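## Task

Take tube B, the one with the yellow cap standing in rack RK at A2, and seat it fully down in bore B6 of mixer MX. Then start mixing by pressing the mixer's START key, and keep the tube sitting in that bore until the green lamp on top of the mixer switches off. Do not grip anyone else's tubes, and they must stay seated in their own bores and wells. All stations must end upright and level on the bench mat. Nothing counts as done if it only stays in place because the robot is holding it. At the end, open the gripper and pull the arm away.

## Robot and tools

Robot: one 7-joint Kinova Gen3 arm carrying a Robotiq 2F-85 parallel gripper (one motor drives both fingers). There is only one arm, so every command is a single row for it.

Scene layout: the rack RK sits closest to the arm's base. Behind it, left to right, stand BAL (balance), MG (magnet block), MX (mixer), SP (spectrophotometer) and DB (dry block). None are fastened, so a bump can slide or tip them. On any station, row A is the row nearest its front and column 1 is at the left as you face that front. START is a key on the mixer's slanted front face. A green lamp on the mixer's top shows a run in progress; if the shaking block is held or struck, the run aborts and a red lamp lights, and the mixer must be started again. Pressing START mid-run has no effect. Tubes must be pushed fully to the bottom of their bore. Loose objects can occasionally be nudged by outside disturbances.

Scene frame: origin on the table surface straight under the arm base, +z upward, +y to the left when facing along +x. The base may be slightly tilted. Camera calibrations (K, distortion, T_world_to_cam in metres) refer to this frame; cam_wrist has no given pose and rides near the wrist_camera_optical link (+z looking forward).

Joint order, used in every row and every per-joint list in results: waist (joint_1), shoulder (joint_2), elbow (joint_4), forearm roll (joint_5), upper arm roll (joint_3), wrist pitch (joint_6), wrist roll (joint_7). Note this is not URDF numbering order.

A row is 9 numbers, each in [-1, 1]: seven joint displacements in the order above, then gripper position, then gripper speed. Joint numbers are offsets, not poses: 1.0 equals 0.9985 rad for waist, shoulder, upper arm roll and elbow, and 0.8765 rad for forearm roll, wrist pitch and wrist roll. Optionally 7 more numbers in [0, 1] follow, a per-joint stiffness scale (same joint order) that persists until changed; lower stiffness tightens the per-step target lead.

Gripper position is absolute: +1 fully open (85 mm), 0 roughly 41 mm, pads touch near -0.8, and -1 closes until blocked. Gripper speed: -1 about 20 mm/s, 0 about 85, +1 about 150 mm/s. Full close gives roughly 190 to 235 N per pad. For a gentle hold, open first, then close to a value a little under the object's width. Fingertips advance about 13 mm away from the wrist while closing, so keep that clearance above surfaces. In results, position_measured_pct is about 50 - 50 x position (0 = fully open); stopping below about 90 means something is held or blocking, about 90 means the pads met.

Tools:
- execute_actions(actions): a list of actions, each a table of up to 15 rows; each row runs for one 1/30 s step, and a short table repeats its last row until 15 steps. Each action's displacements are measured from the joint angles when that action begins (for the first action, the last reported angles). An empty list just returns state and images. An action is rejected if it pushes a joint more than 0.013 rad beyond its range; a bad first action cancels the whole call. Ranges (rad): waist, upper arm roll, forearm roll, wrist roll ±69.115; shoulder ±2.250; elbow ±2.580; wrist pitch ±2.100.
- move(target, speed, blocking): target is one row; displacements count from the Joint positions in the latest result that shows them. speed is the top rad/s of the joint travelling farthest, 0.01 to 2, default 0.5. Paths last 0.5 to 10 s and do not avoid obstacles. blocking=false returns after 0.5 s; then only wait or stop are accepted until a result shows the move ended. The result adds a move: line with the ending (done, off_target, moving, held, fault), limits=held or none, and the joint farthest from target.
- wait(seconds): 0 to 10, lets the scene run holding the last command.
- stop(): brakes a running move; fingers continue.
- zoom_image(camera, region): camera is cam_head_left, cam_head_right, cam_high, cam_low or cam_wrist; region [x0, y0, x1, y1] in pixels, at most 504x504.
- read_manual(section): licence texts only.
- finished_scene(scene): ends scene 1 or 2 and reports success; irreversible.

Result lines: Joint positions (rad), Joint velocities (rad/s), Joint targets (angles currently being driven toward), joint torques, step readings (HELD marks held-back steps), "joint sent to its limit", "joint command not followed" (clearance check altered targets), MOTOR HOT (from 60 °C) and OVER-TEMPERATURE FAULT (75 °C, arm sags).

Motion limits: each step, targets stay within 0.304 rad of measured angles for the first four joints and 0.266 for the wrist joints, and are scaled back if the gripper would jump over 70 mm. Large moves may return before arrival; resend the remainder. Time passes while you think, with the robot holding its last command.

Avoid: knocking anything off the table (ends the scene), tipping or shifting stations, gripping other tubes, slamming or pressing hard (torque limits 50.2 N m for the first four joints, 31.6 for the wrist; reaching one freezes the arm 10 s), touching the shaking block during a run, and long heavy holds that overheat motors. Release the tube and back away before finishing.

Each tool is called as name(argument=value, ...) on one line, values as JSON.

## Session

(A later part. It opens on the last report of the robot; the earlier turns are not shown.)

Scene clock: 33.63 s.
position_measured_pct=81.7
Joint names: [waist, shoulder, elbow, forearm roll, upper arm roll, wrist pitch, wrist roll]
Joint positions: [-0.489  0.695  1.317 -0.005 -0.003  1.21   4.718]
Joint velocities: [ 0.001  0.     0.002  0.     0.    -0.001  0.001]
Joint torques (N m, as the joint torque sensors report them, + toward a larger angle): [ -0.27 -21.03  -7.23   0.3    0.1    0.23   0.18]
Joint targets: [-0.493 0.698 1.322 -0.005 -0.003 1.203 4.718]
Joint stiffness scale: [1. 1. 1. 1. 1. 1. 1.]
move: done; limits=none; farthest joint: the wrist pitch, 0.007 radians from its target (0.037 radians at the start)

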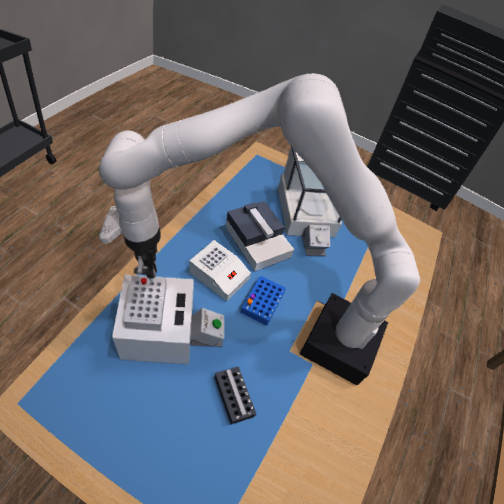

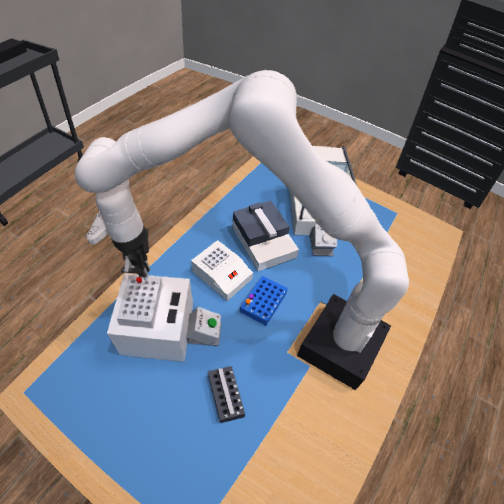

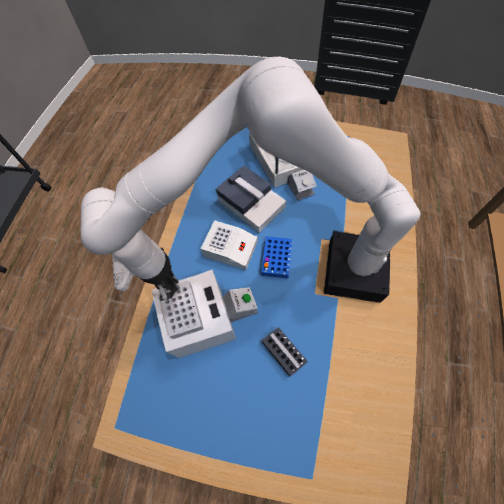

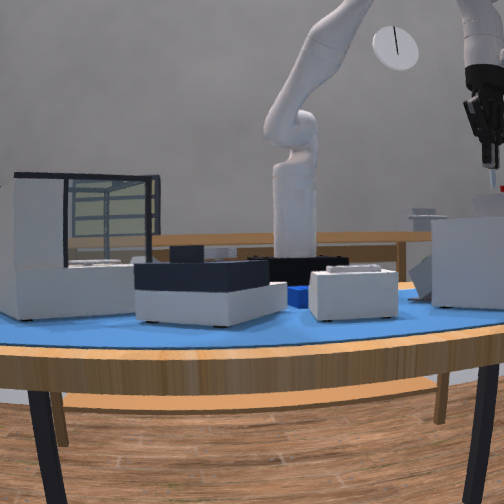

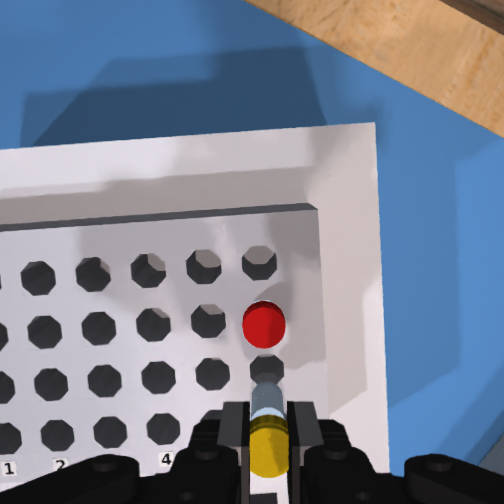

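move(target=[0,0.0145,0.01,0,0,-0.027,0,-0.72,0], speed=0.03)

zoom_image(camera="cam_head_left", region=[125,255,175,305])

Scene clock: 39.13 s.
position_measured_pct=81.7
Joint names: [waist, shoulder, elbow, forearm roll, upper arm roll, wrist pitch, wrist roll]
Joint positions: [-0.489  0.707  1.323 -0.005 -0.003  1.194  4.718]
Joint velocities: [ 0.001  0.001  0.001  0.    -0.    -0.001 -0.001]
Joint torques (N m, as the joint torque sensors report them, + toward a larger angle): [ -0.04 -21.38  -7.05   0.18   0.21   0.27   0.18]
Joint targets: [-0.489 0.710 1.327 -0.005 -0.003 1.187 4.718]
Joint stiffness scale: [1. 1. 1. 1. 1. 1. 1.]
move: done; limits=none; farthest joint: the wrist pitch, 0.008 radians from its target (0.024 radians at the start)

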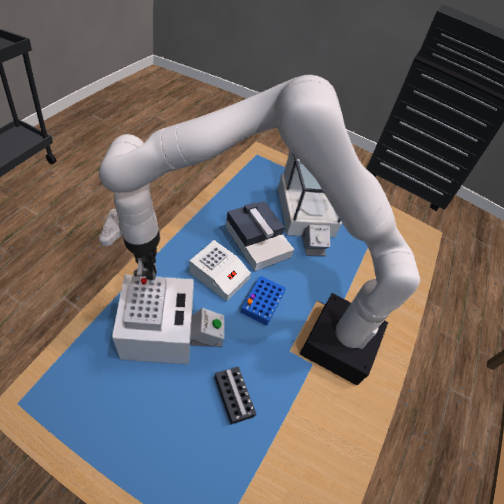

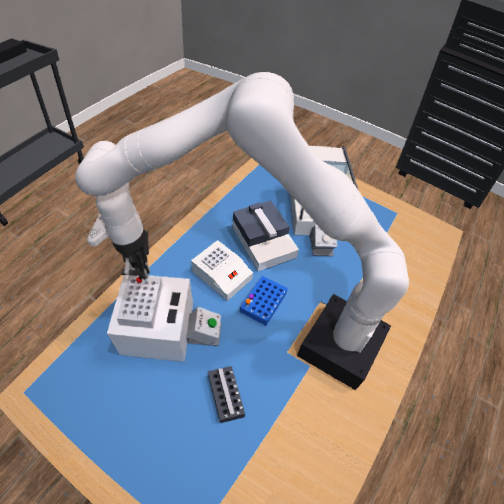

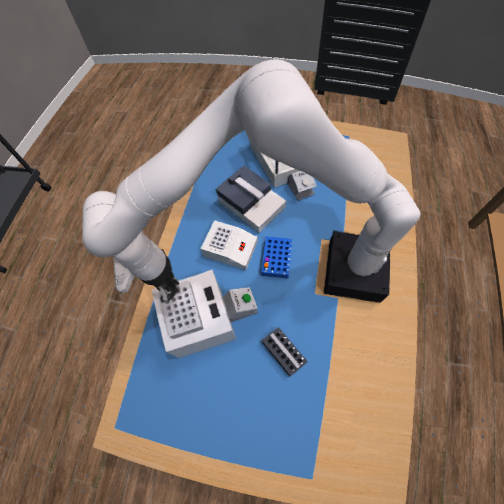

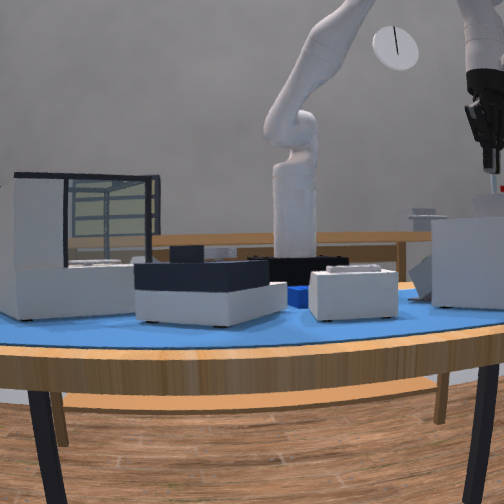

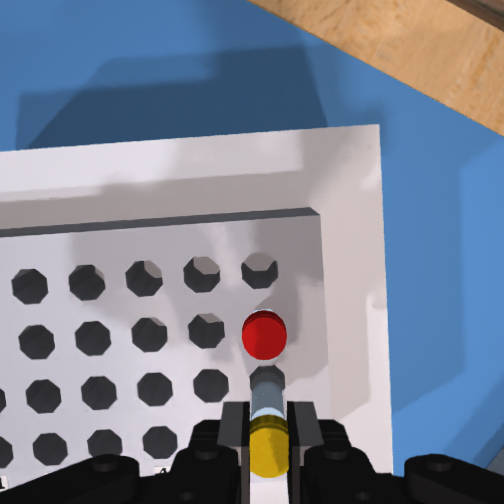

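Region (125, 255, 175, 305) of cam_head_left's 504x504 image, scaled by 10.080, with more detail than that image has.

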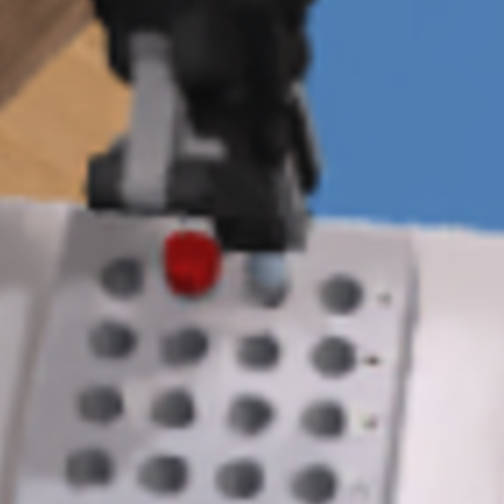

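Down 6 mm, 1 mm forward.

move(target=[0,0.012,0.008,0,0,-0.023,0,-0.72,0], speed=0.03)

Scene clock: 41.17 s.
position_measured_pct=81.7
Joint names: [waist, shoulder, elbow, forearm roll, upper arm roll, wrist pitch, wrist roll]
Joint positions: [-0.489  0.716  1.326 -0.005 -0.003  1.181  4.718]
Joint velocities: [-0.002  0.002  0.001  0.    -0.    -0.     0.   ]
Joint torques (N m, as the joint torque sensors report them, + toward a larger angle): [ -0.06 -21.34  -7.     0.27   0.15   0.18   0.08]
Joint targets: [-0.489 0.719 1.331 -0.005 -0.003 1.174 4.718]
Joint stiffness scale: [1. 1. 1. 1. 1. 1. 1.]
move: done; limits=none; farthest joint: the wrist pitch, 0.008 radians from its target (0.020 radians at the start)

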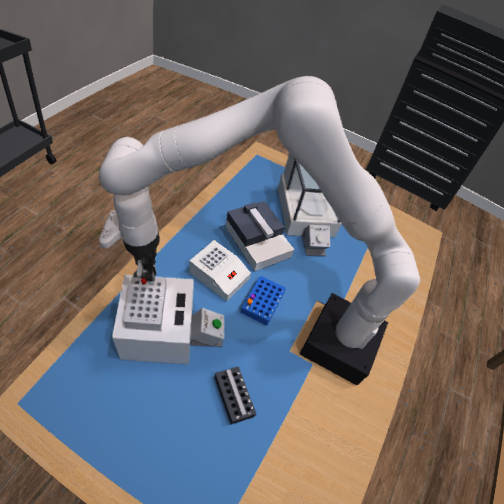

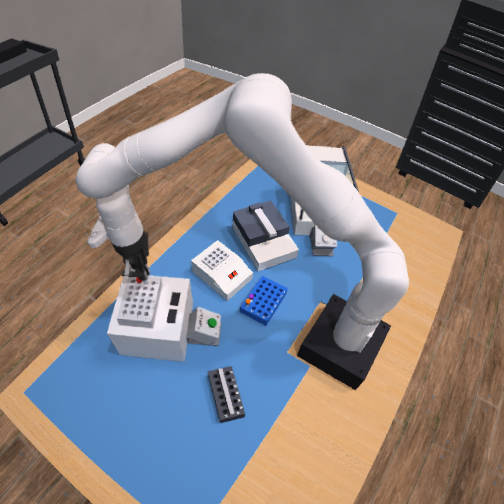

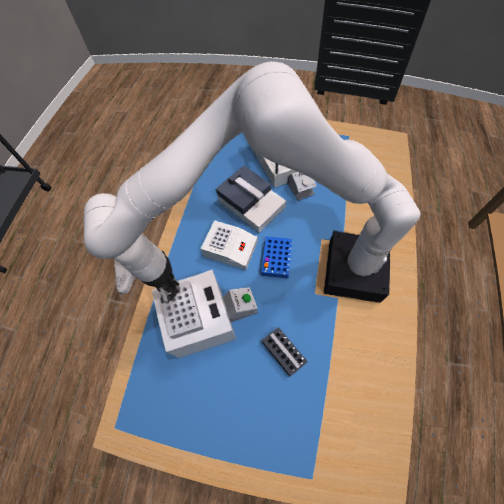

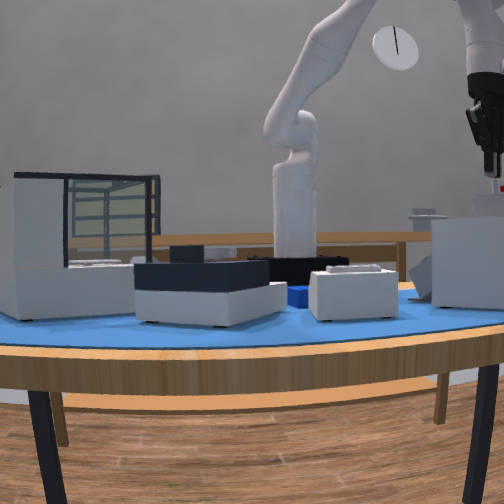

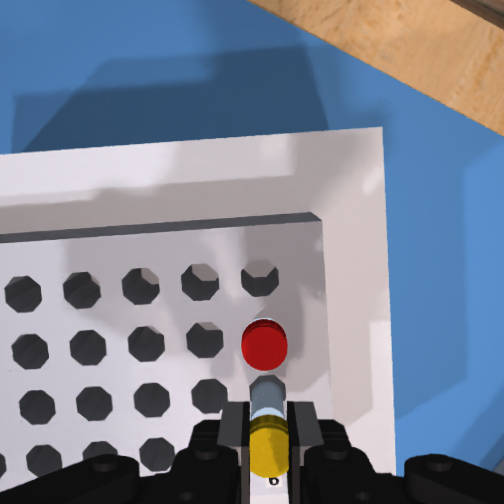

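execute_actions(actions=[])

move(target=[0,0.010,0.014,0,0,-0.027,0,-0.72,0], speed=0.03)

move(target=[0,0.009,0.013,0,0,-0.025,0,-0.72,0], speed=0.03)

Scene clock: 52.10 s.
position_measured_pct=81.7
Joint names: [waist, shoulder, elbow, forearm roll, upper arm roll, wrist pitch, wrist roll]
Joint positions: [-0.489  0.716  1.326 -0.005 -0.003  1.181  4.718]
Joint velocities: [ 0.    -0.    -0.001 -0.002  0.    -0.     0.002]
Joint torques (N m, as the joint torque sensors report them, + toward a larger angle): [ -0.02 -21.09  -7.13   0.27   0.15   0.31   0.11]
Joint targets: [-0.489 0.719 1.331 -0.005 -0.003 1.174 4.718]
Joint stiffness scale: [1. 1. 1. 1. 1. 1. 1.]

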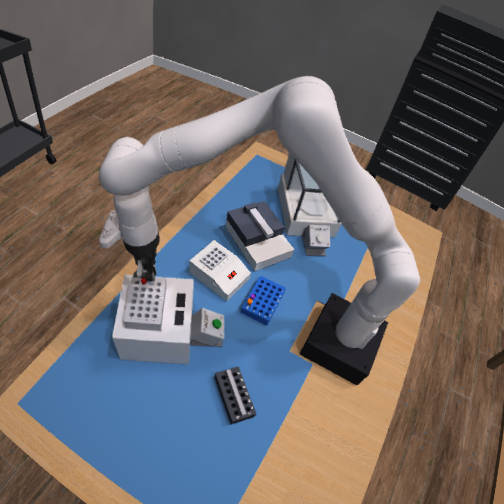

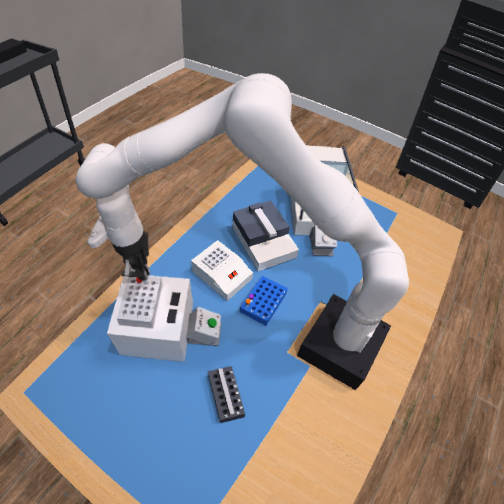

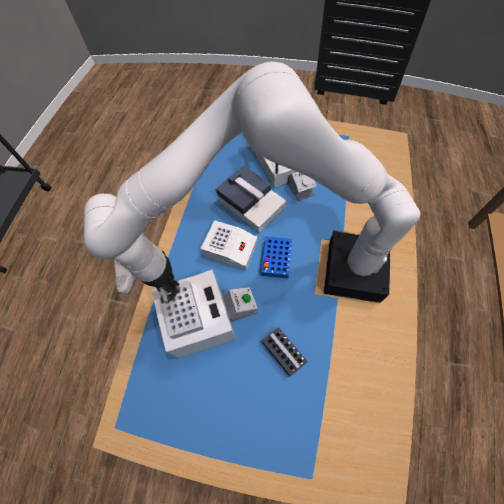

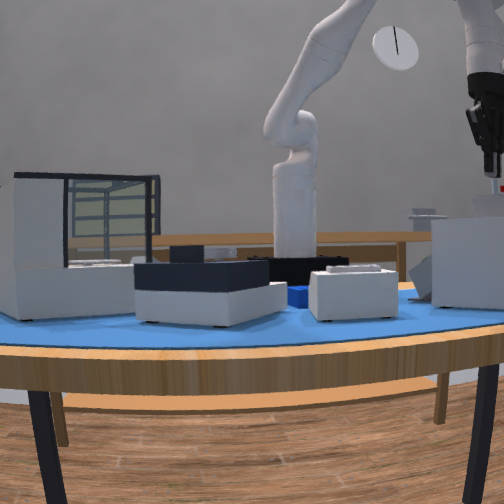

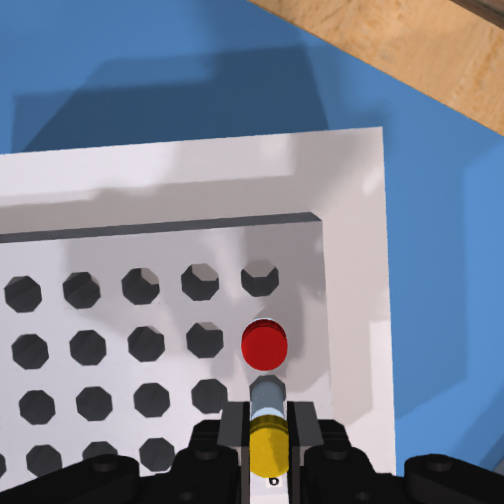

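Scene clock: 53.10 s.
position_measured_pct=81.7
Joint names: [waist, shoulder, elbow, forearm roll, upper arm roll, wrist pitch, wrist roll]
Joint positions: [-0.489  0.723  1.335 -0.005 -0.003  1.165  4.718]
Joint velocities: [ 0.002  0.001  0.002  0.     0.     0.    -0.   ]
Joint torques (N m, as the joint torque sensors report them, + toward a larger angle): [ -0.03 -21.26  -7.07   0.24   0.1    0.3    0.08]
Joint targets: [-0.489 0.726 1.340 -0.005 -0.003 1.158 4.718]
Joint stiffness scale: [1. 1. 1. 1. 1. 1. 1.]
move: done; limits=none; farthest joint: the wrist pitch, 0.008 radians from its target (0.024 radians at the start)

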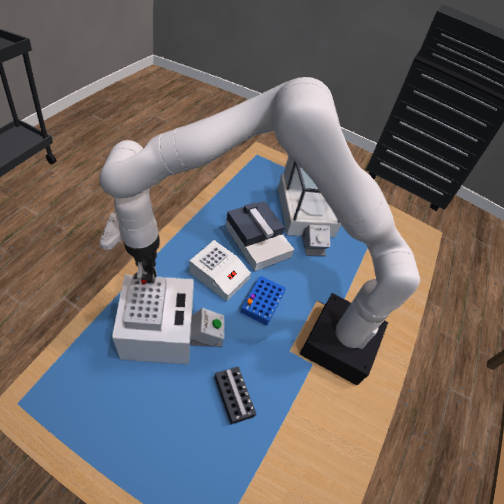

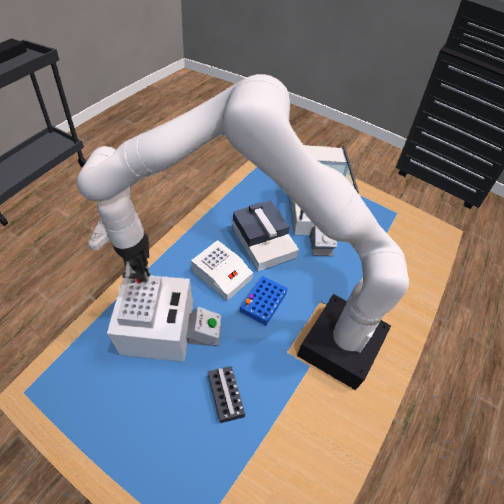

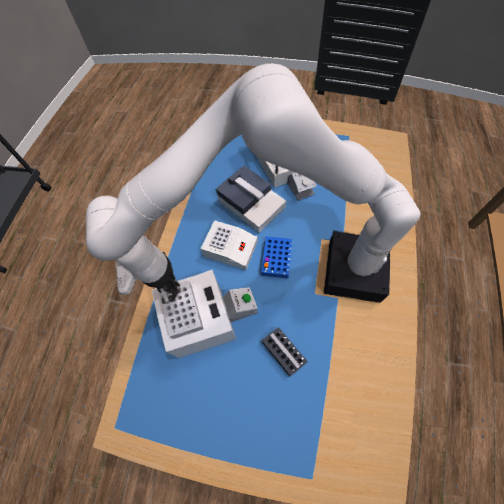

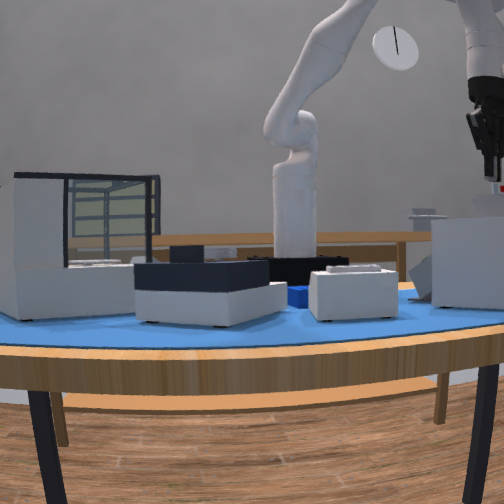

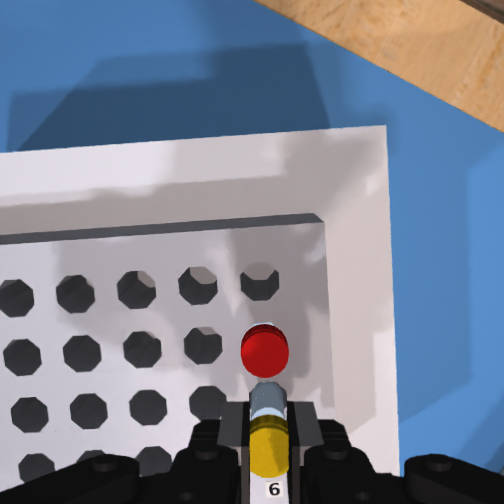

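Scene clock: 54.07 s.
position_measured_pct=81.7
Joint names: [waist, shoulder, elbow, forearm roll, upper arm roll, wrist pitch, wrist roll]
Joint positions: [-0.489  0.729  1.343 -0.005 -0.003  1.15   4.718]
Joint velocities: [-0.001  0.002  0.001  0.    -0.     0.     0.   ]
Joint torques (N m, as the joint torque sensors report them, + toward a larger angle): [  0.07 -21.06  -7.16   0.21   0.13   0.07   0.04]
Joint targets: [-0.489 0.732 1.348 -0.005 -0.003 1.143 4.718]
Joint stiffness scale: [1. 1. 1. 1. 1. 1. 1.]
move: done; limits=none; farthest joint: the wrist pitch, 0.007 radians from its target (0.022 radians at the start)

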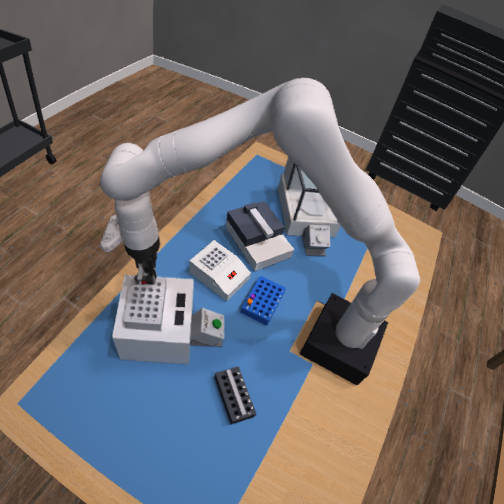

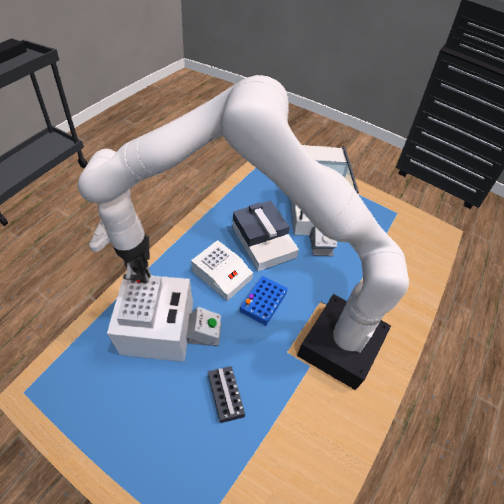

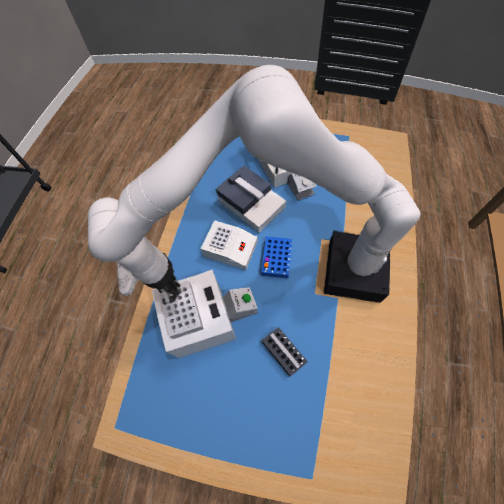

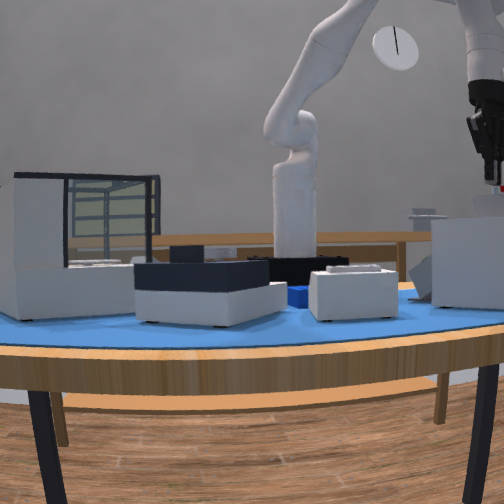

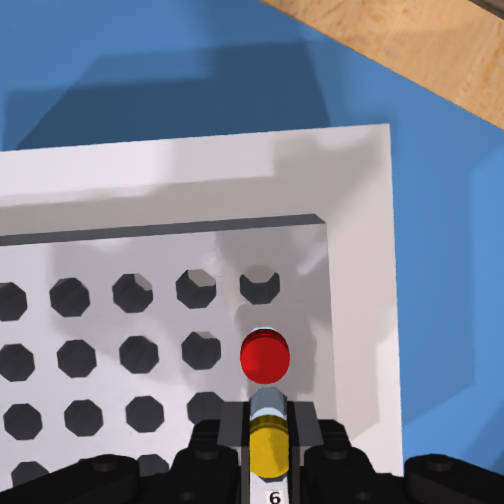

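move(target=[0,0.009,0.013,0,0,-0.025,0,-0.72,0], speed=0.03)

move(target=[0,0,0,0,0,0,0,-0.4,0])

move(target=[0,-0.043,-0.02,0,0,0.068,0,-0.4,0], speed=0.08)

Scene clock: 60.60 s.
position_measured_pct=81.7
Joint names: [waist, shoulder, elbow, forearm roll, upper arm roll, wrist pitch, wrist roll]
Joint positions: [-0.489  0.735  1.351 -0.005 -0.003  1.136  4.718]
Joint velocities: [-0.002  0.002 -0.001  0.    -0.    -0.001 -0.001]
Joint torques (N m, as the joint torque sensors report them, + toward a larger angle): [  0.13 -21.91  -6.84   0.22   0.18   0.37   0.12]
Joint targets: [-0.489 0.738 1.356 -0.005 -0.003 1.129 4.718]
Joint stiffness scale: [1. 1. 1. 1. 1. 1. 1.]
move: done; limits=none; farthest joint: the wrist pitch, 0.008 radians from its target (0.022 radians at the start)

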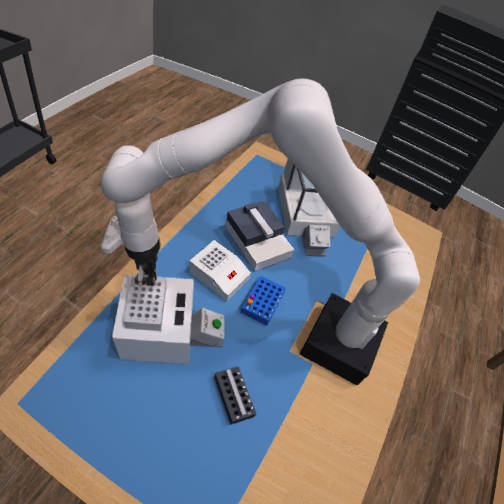

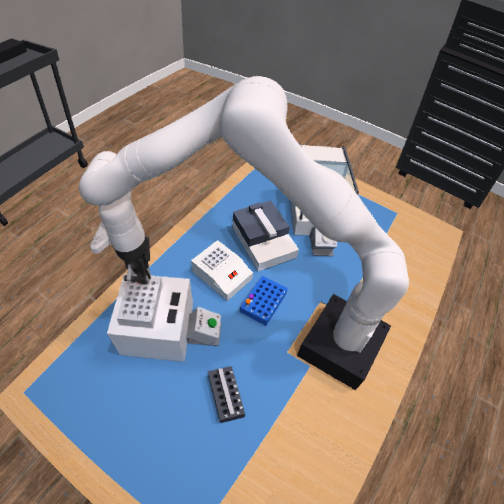

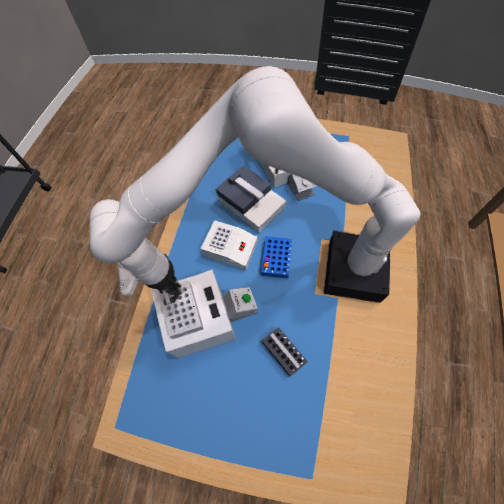

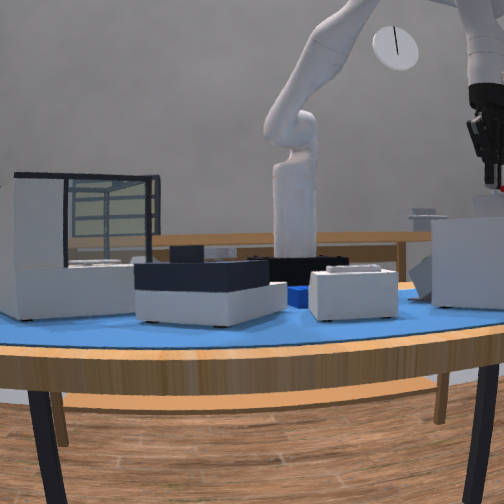

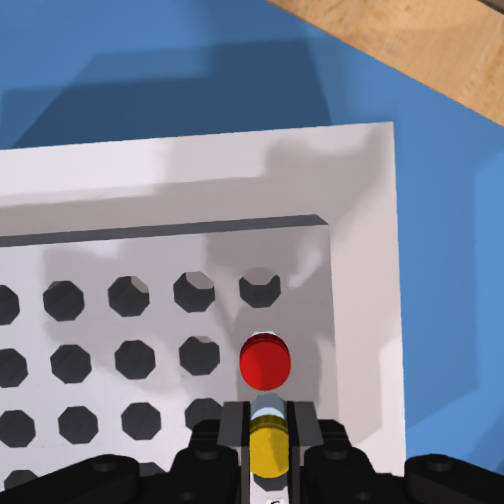

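Scene clock: 61.10 s.
position_measured_pct=69.8
Joint names: [waist, shoulder, elbow, forearm roll, upper arm roll, wrist pitch, wrist roll]
Joint positions: [-0.489  0.735  1.351 -0.005 -0.003  1.136  4.718]
Joint velocities: [-0.     0.     0.001 -0.    -0.001 -0.    -0.   ]
Joint torques (N m, as the joint torque sensors report them, + toward a larger angle): [  0.09 -21.15  -6.85   0.21   0.05   0.22   0.03]
Joint targets: [-0.489 0.735 1.351 -0.005 -0.003 1.136 4.718]
Joint stiffness scale: [1. 1. 1. 1. 1. 1. 1.]
move: done; limits=none; farthest joint: the waist, 0.000 radians from its target (0.000 radians at the start)

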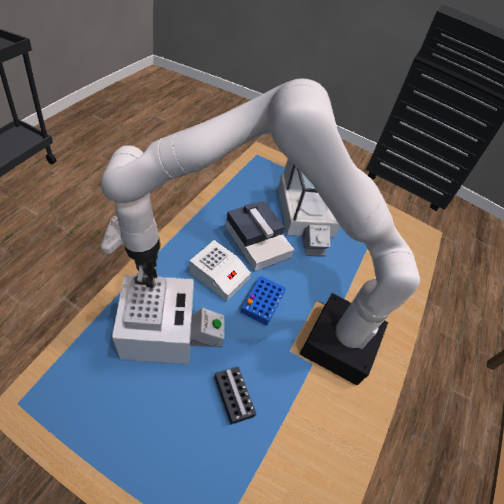

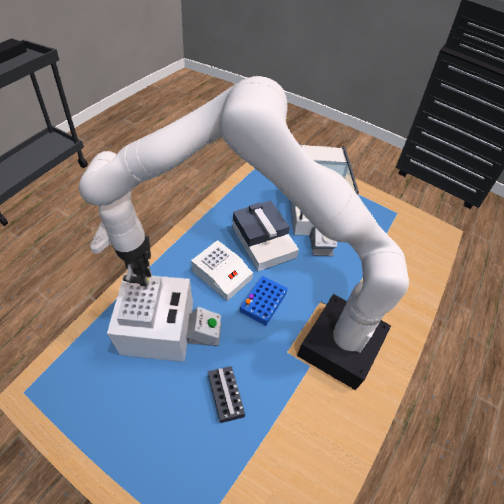

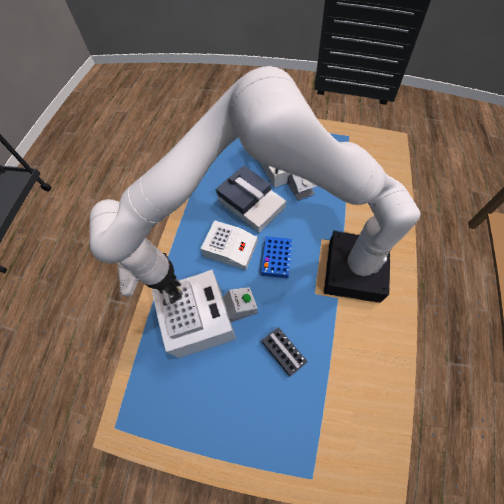

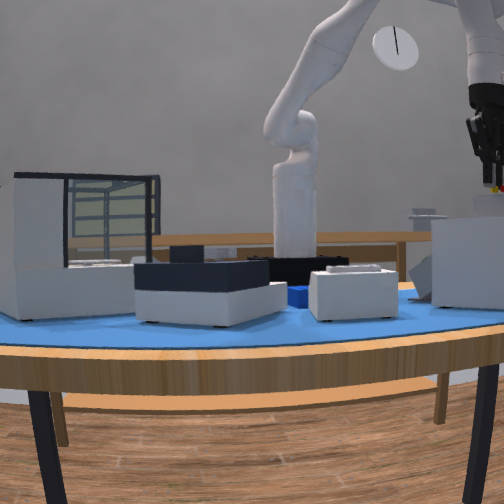

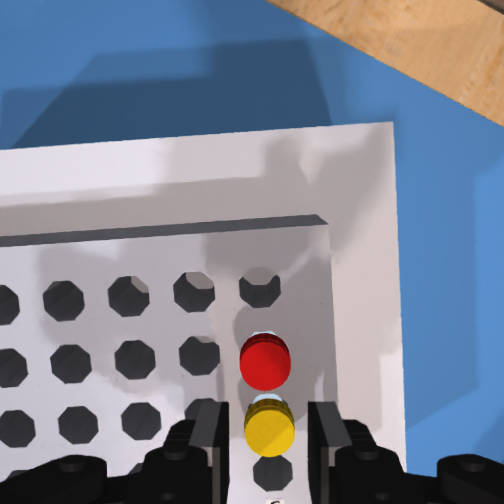

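Scene clock: 62.20 s.
position_measured_pct=69.8
Joint names: [waist, shoulder, elbow, forearm roll, upper arm roll, wrist pitch, wrist roll]
Joint positions: [-0.489  0.695  1.336 -0.005 -0.003  1.188  4.718]
Joint velocities: [-0.001 -0.003 -0.    -0.    -0.001  0.    -0.   ]
Joint torques (N m, as the joint torque sensors report them, + toward a larger angle): [  0.05 -20.62  -6.98   0.27  -0.01   0.23   0.1 ]
Joint targets: [-0.489 0.692 1.331 -0.005 -0.003 1.195 4.718]
Joint stiffness scale: [1. 1. 1. 1. 1. 1. 1.]
move: done; limits=none; farthest joint: the wrist pitch, 0.007 radians from its target (0.060 radians at the start)

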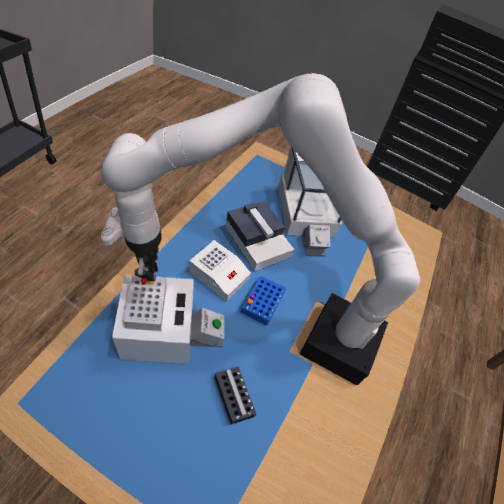

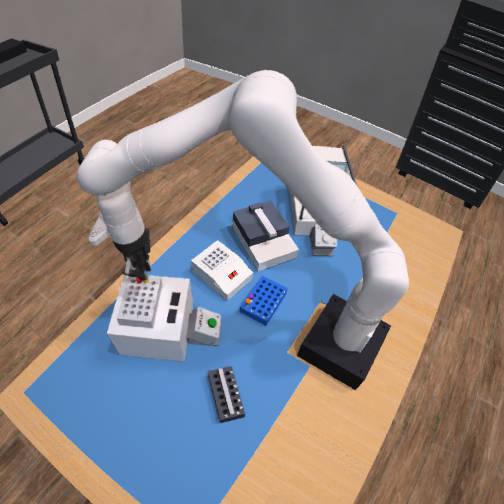

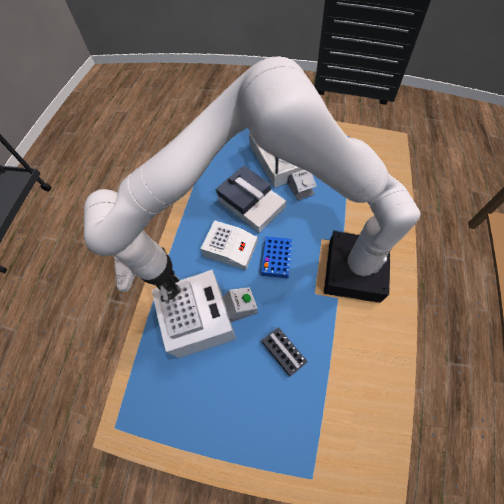

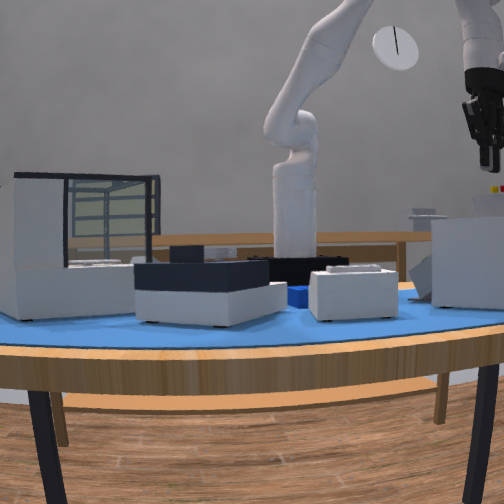

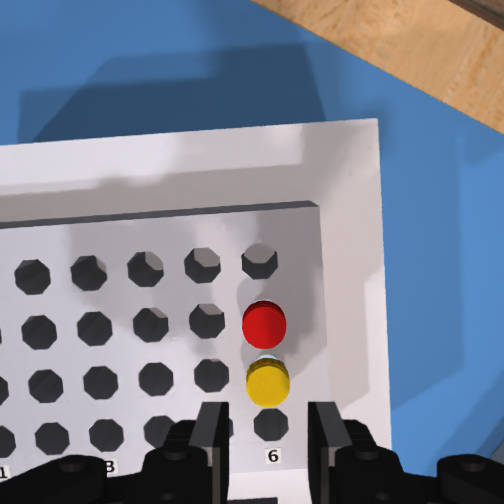

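move(target=[0,0.029,0.039,0,0,-0.073,0,-0.85,0], speed=0.05)

move(target=[0,0.009,0.013,0,0,-0.025,0,-0.85,0], speed=0.03)

Scene clock: 65.77 s.
position_measured_pct=90.5
Joint names: [waist, shoulder, elbow, forearm roll, upper arm roll, wrist pitch, wrist roll]
Joint positions: [-0.489  0.72   1.37  -0.005 -0.003  1.132  4.718]
Joint velocities: [ 0.002 -0.001 -0.    -0.    -0.     0.     0.001]
Joint torques (N m, as the joint torque sensors report them, + toward a larger angle): [  0.16 -20.21  -6.26   0.26   0.23   0.22   0.1 ]
Joint targets: [-0.489 0.724 1.375 -0.005 -0.003 1.124 4.718]
Joint stiffness scale: [1. 1. 1. 1. 1. 1. 1.]
move: done; limits=none; farthest joint: the wrist pitch, 0.008 radians from its target (0.064 radians at the start)

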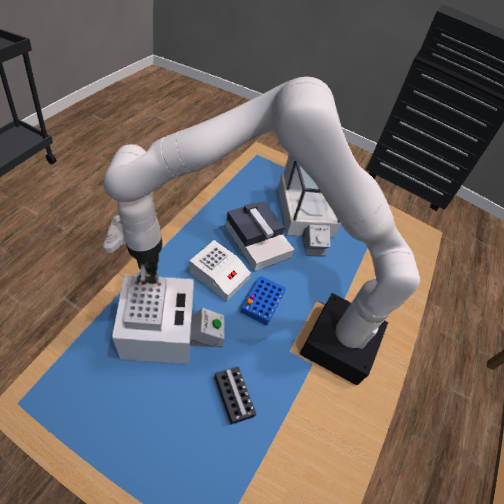

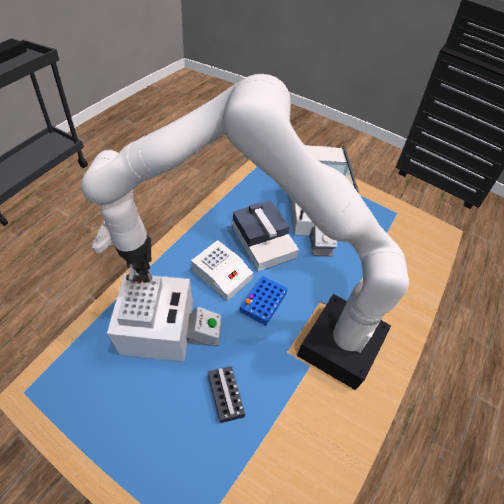

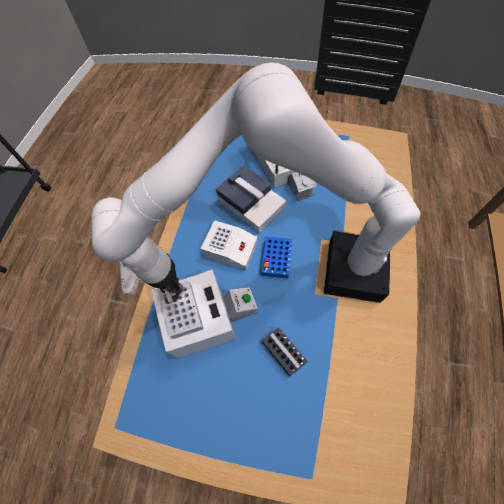

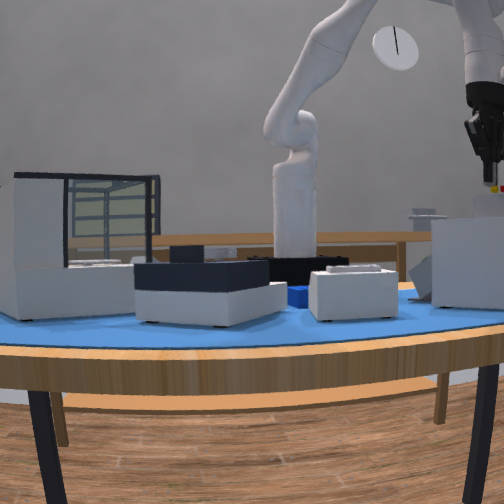

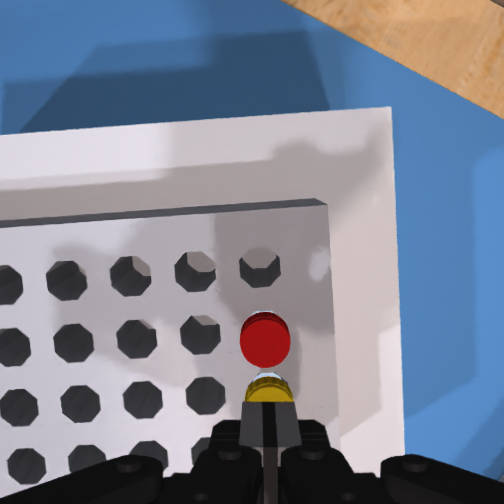

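Scene clock: 66.73 s.
position_measured_pct=90.5
Joint names: [waist, shoulder, elbow, forearm roll, upper arm roll, wrist pitch, wrist roll]
Joint positions: [-0.489  0.72   1.373 -0.005 -0.003  1.123  4.718]
Joint velocities: [-0.002  0.001  0.     0.    -0.     0.    -0.001]
Joint torques (N m, as the joint torque sensors report them, + toward a larger angle): [ -0.54 -12.13  -4.07   0.05  -0.53  -1.23   0.1 ]
Joint targets: [-0.489 0.729 1.383 -0.005 -0.003 1.110 4.718]
Joint stiffness scale: [1. 1. 1. 1. 1. 1. 1.]
move: off_target; limits=none; farthest joint: the wrist pitch, 0.013 radians from its target (0.022 radians at the start)

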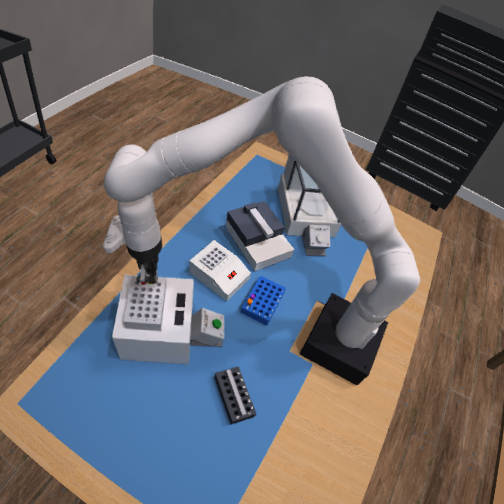

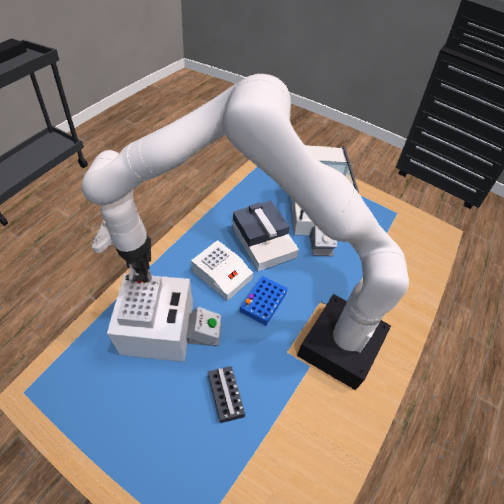

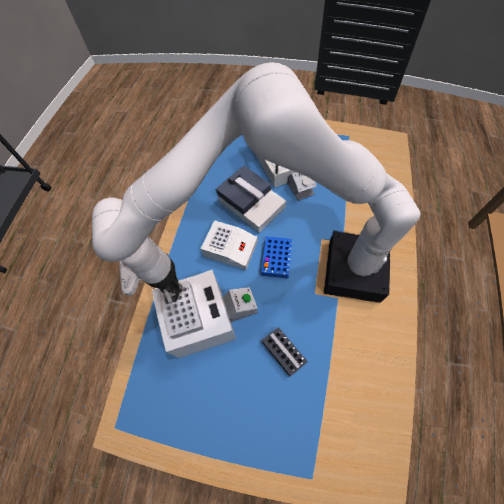

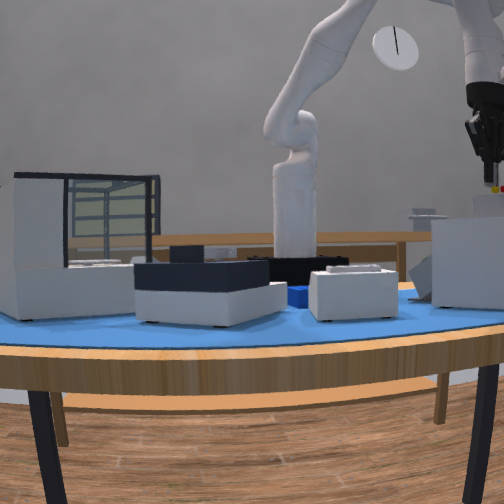

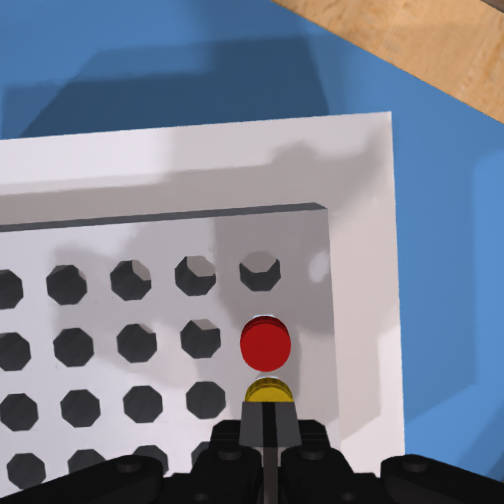

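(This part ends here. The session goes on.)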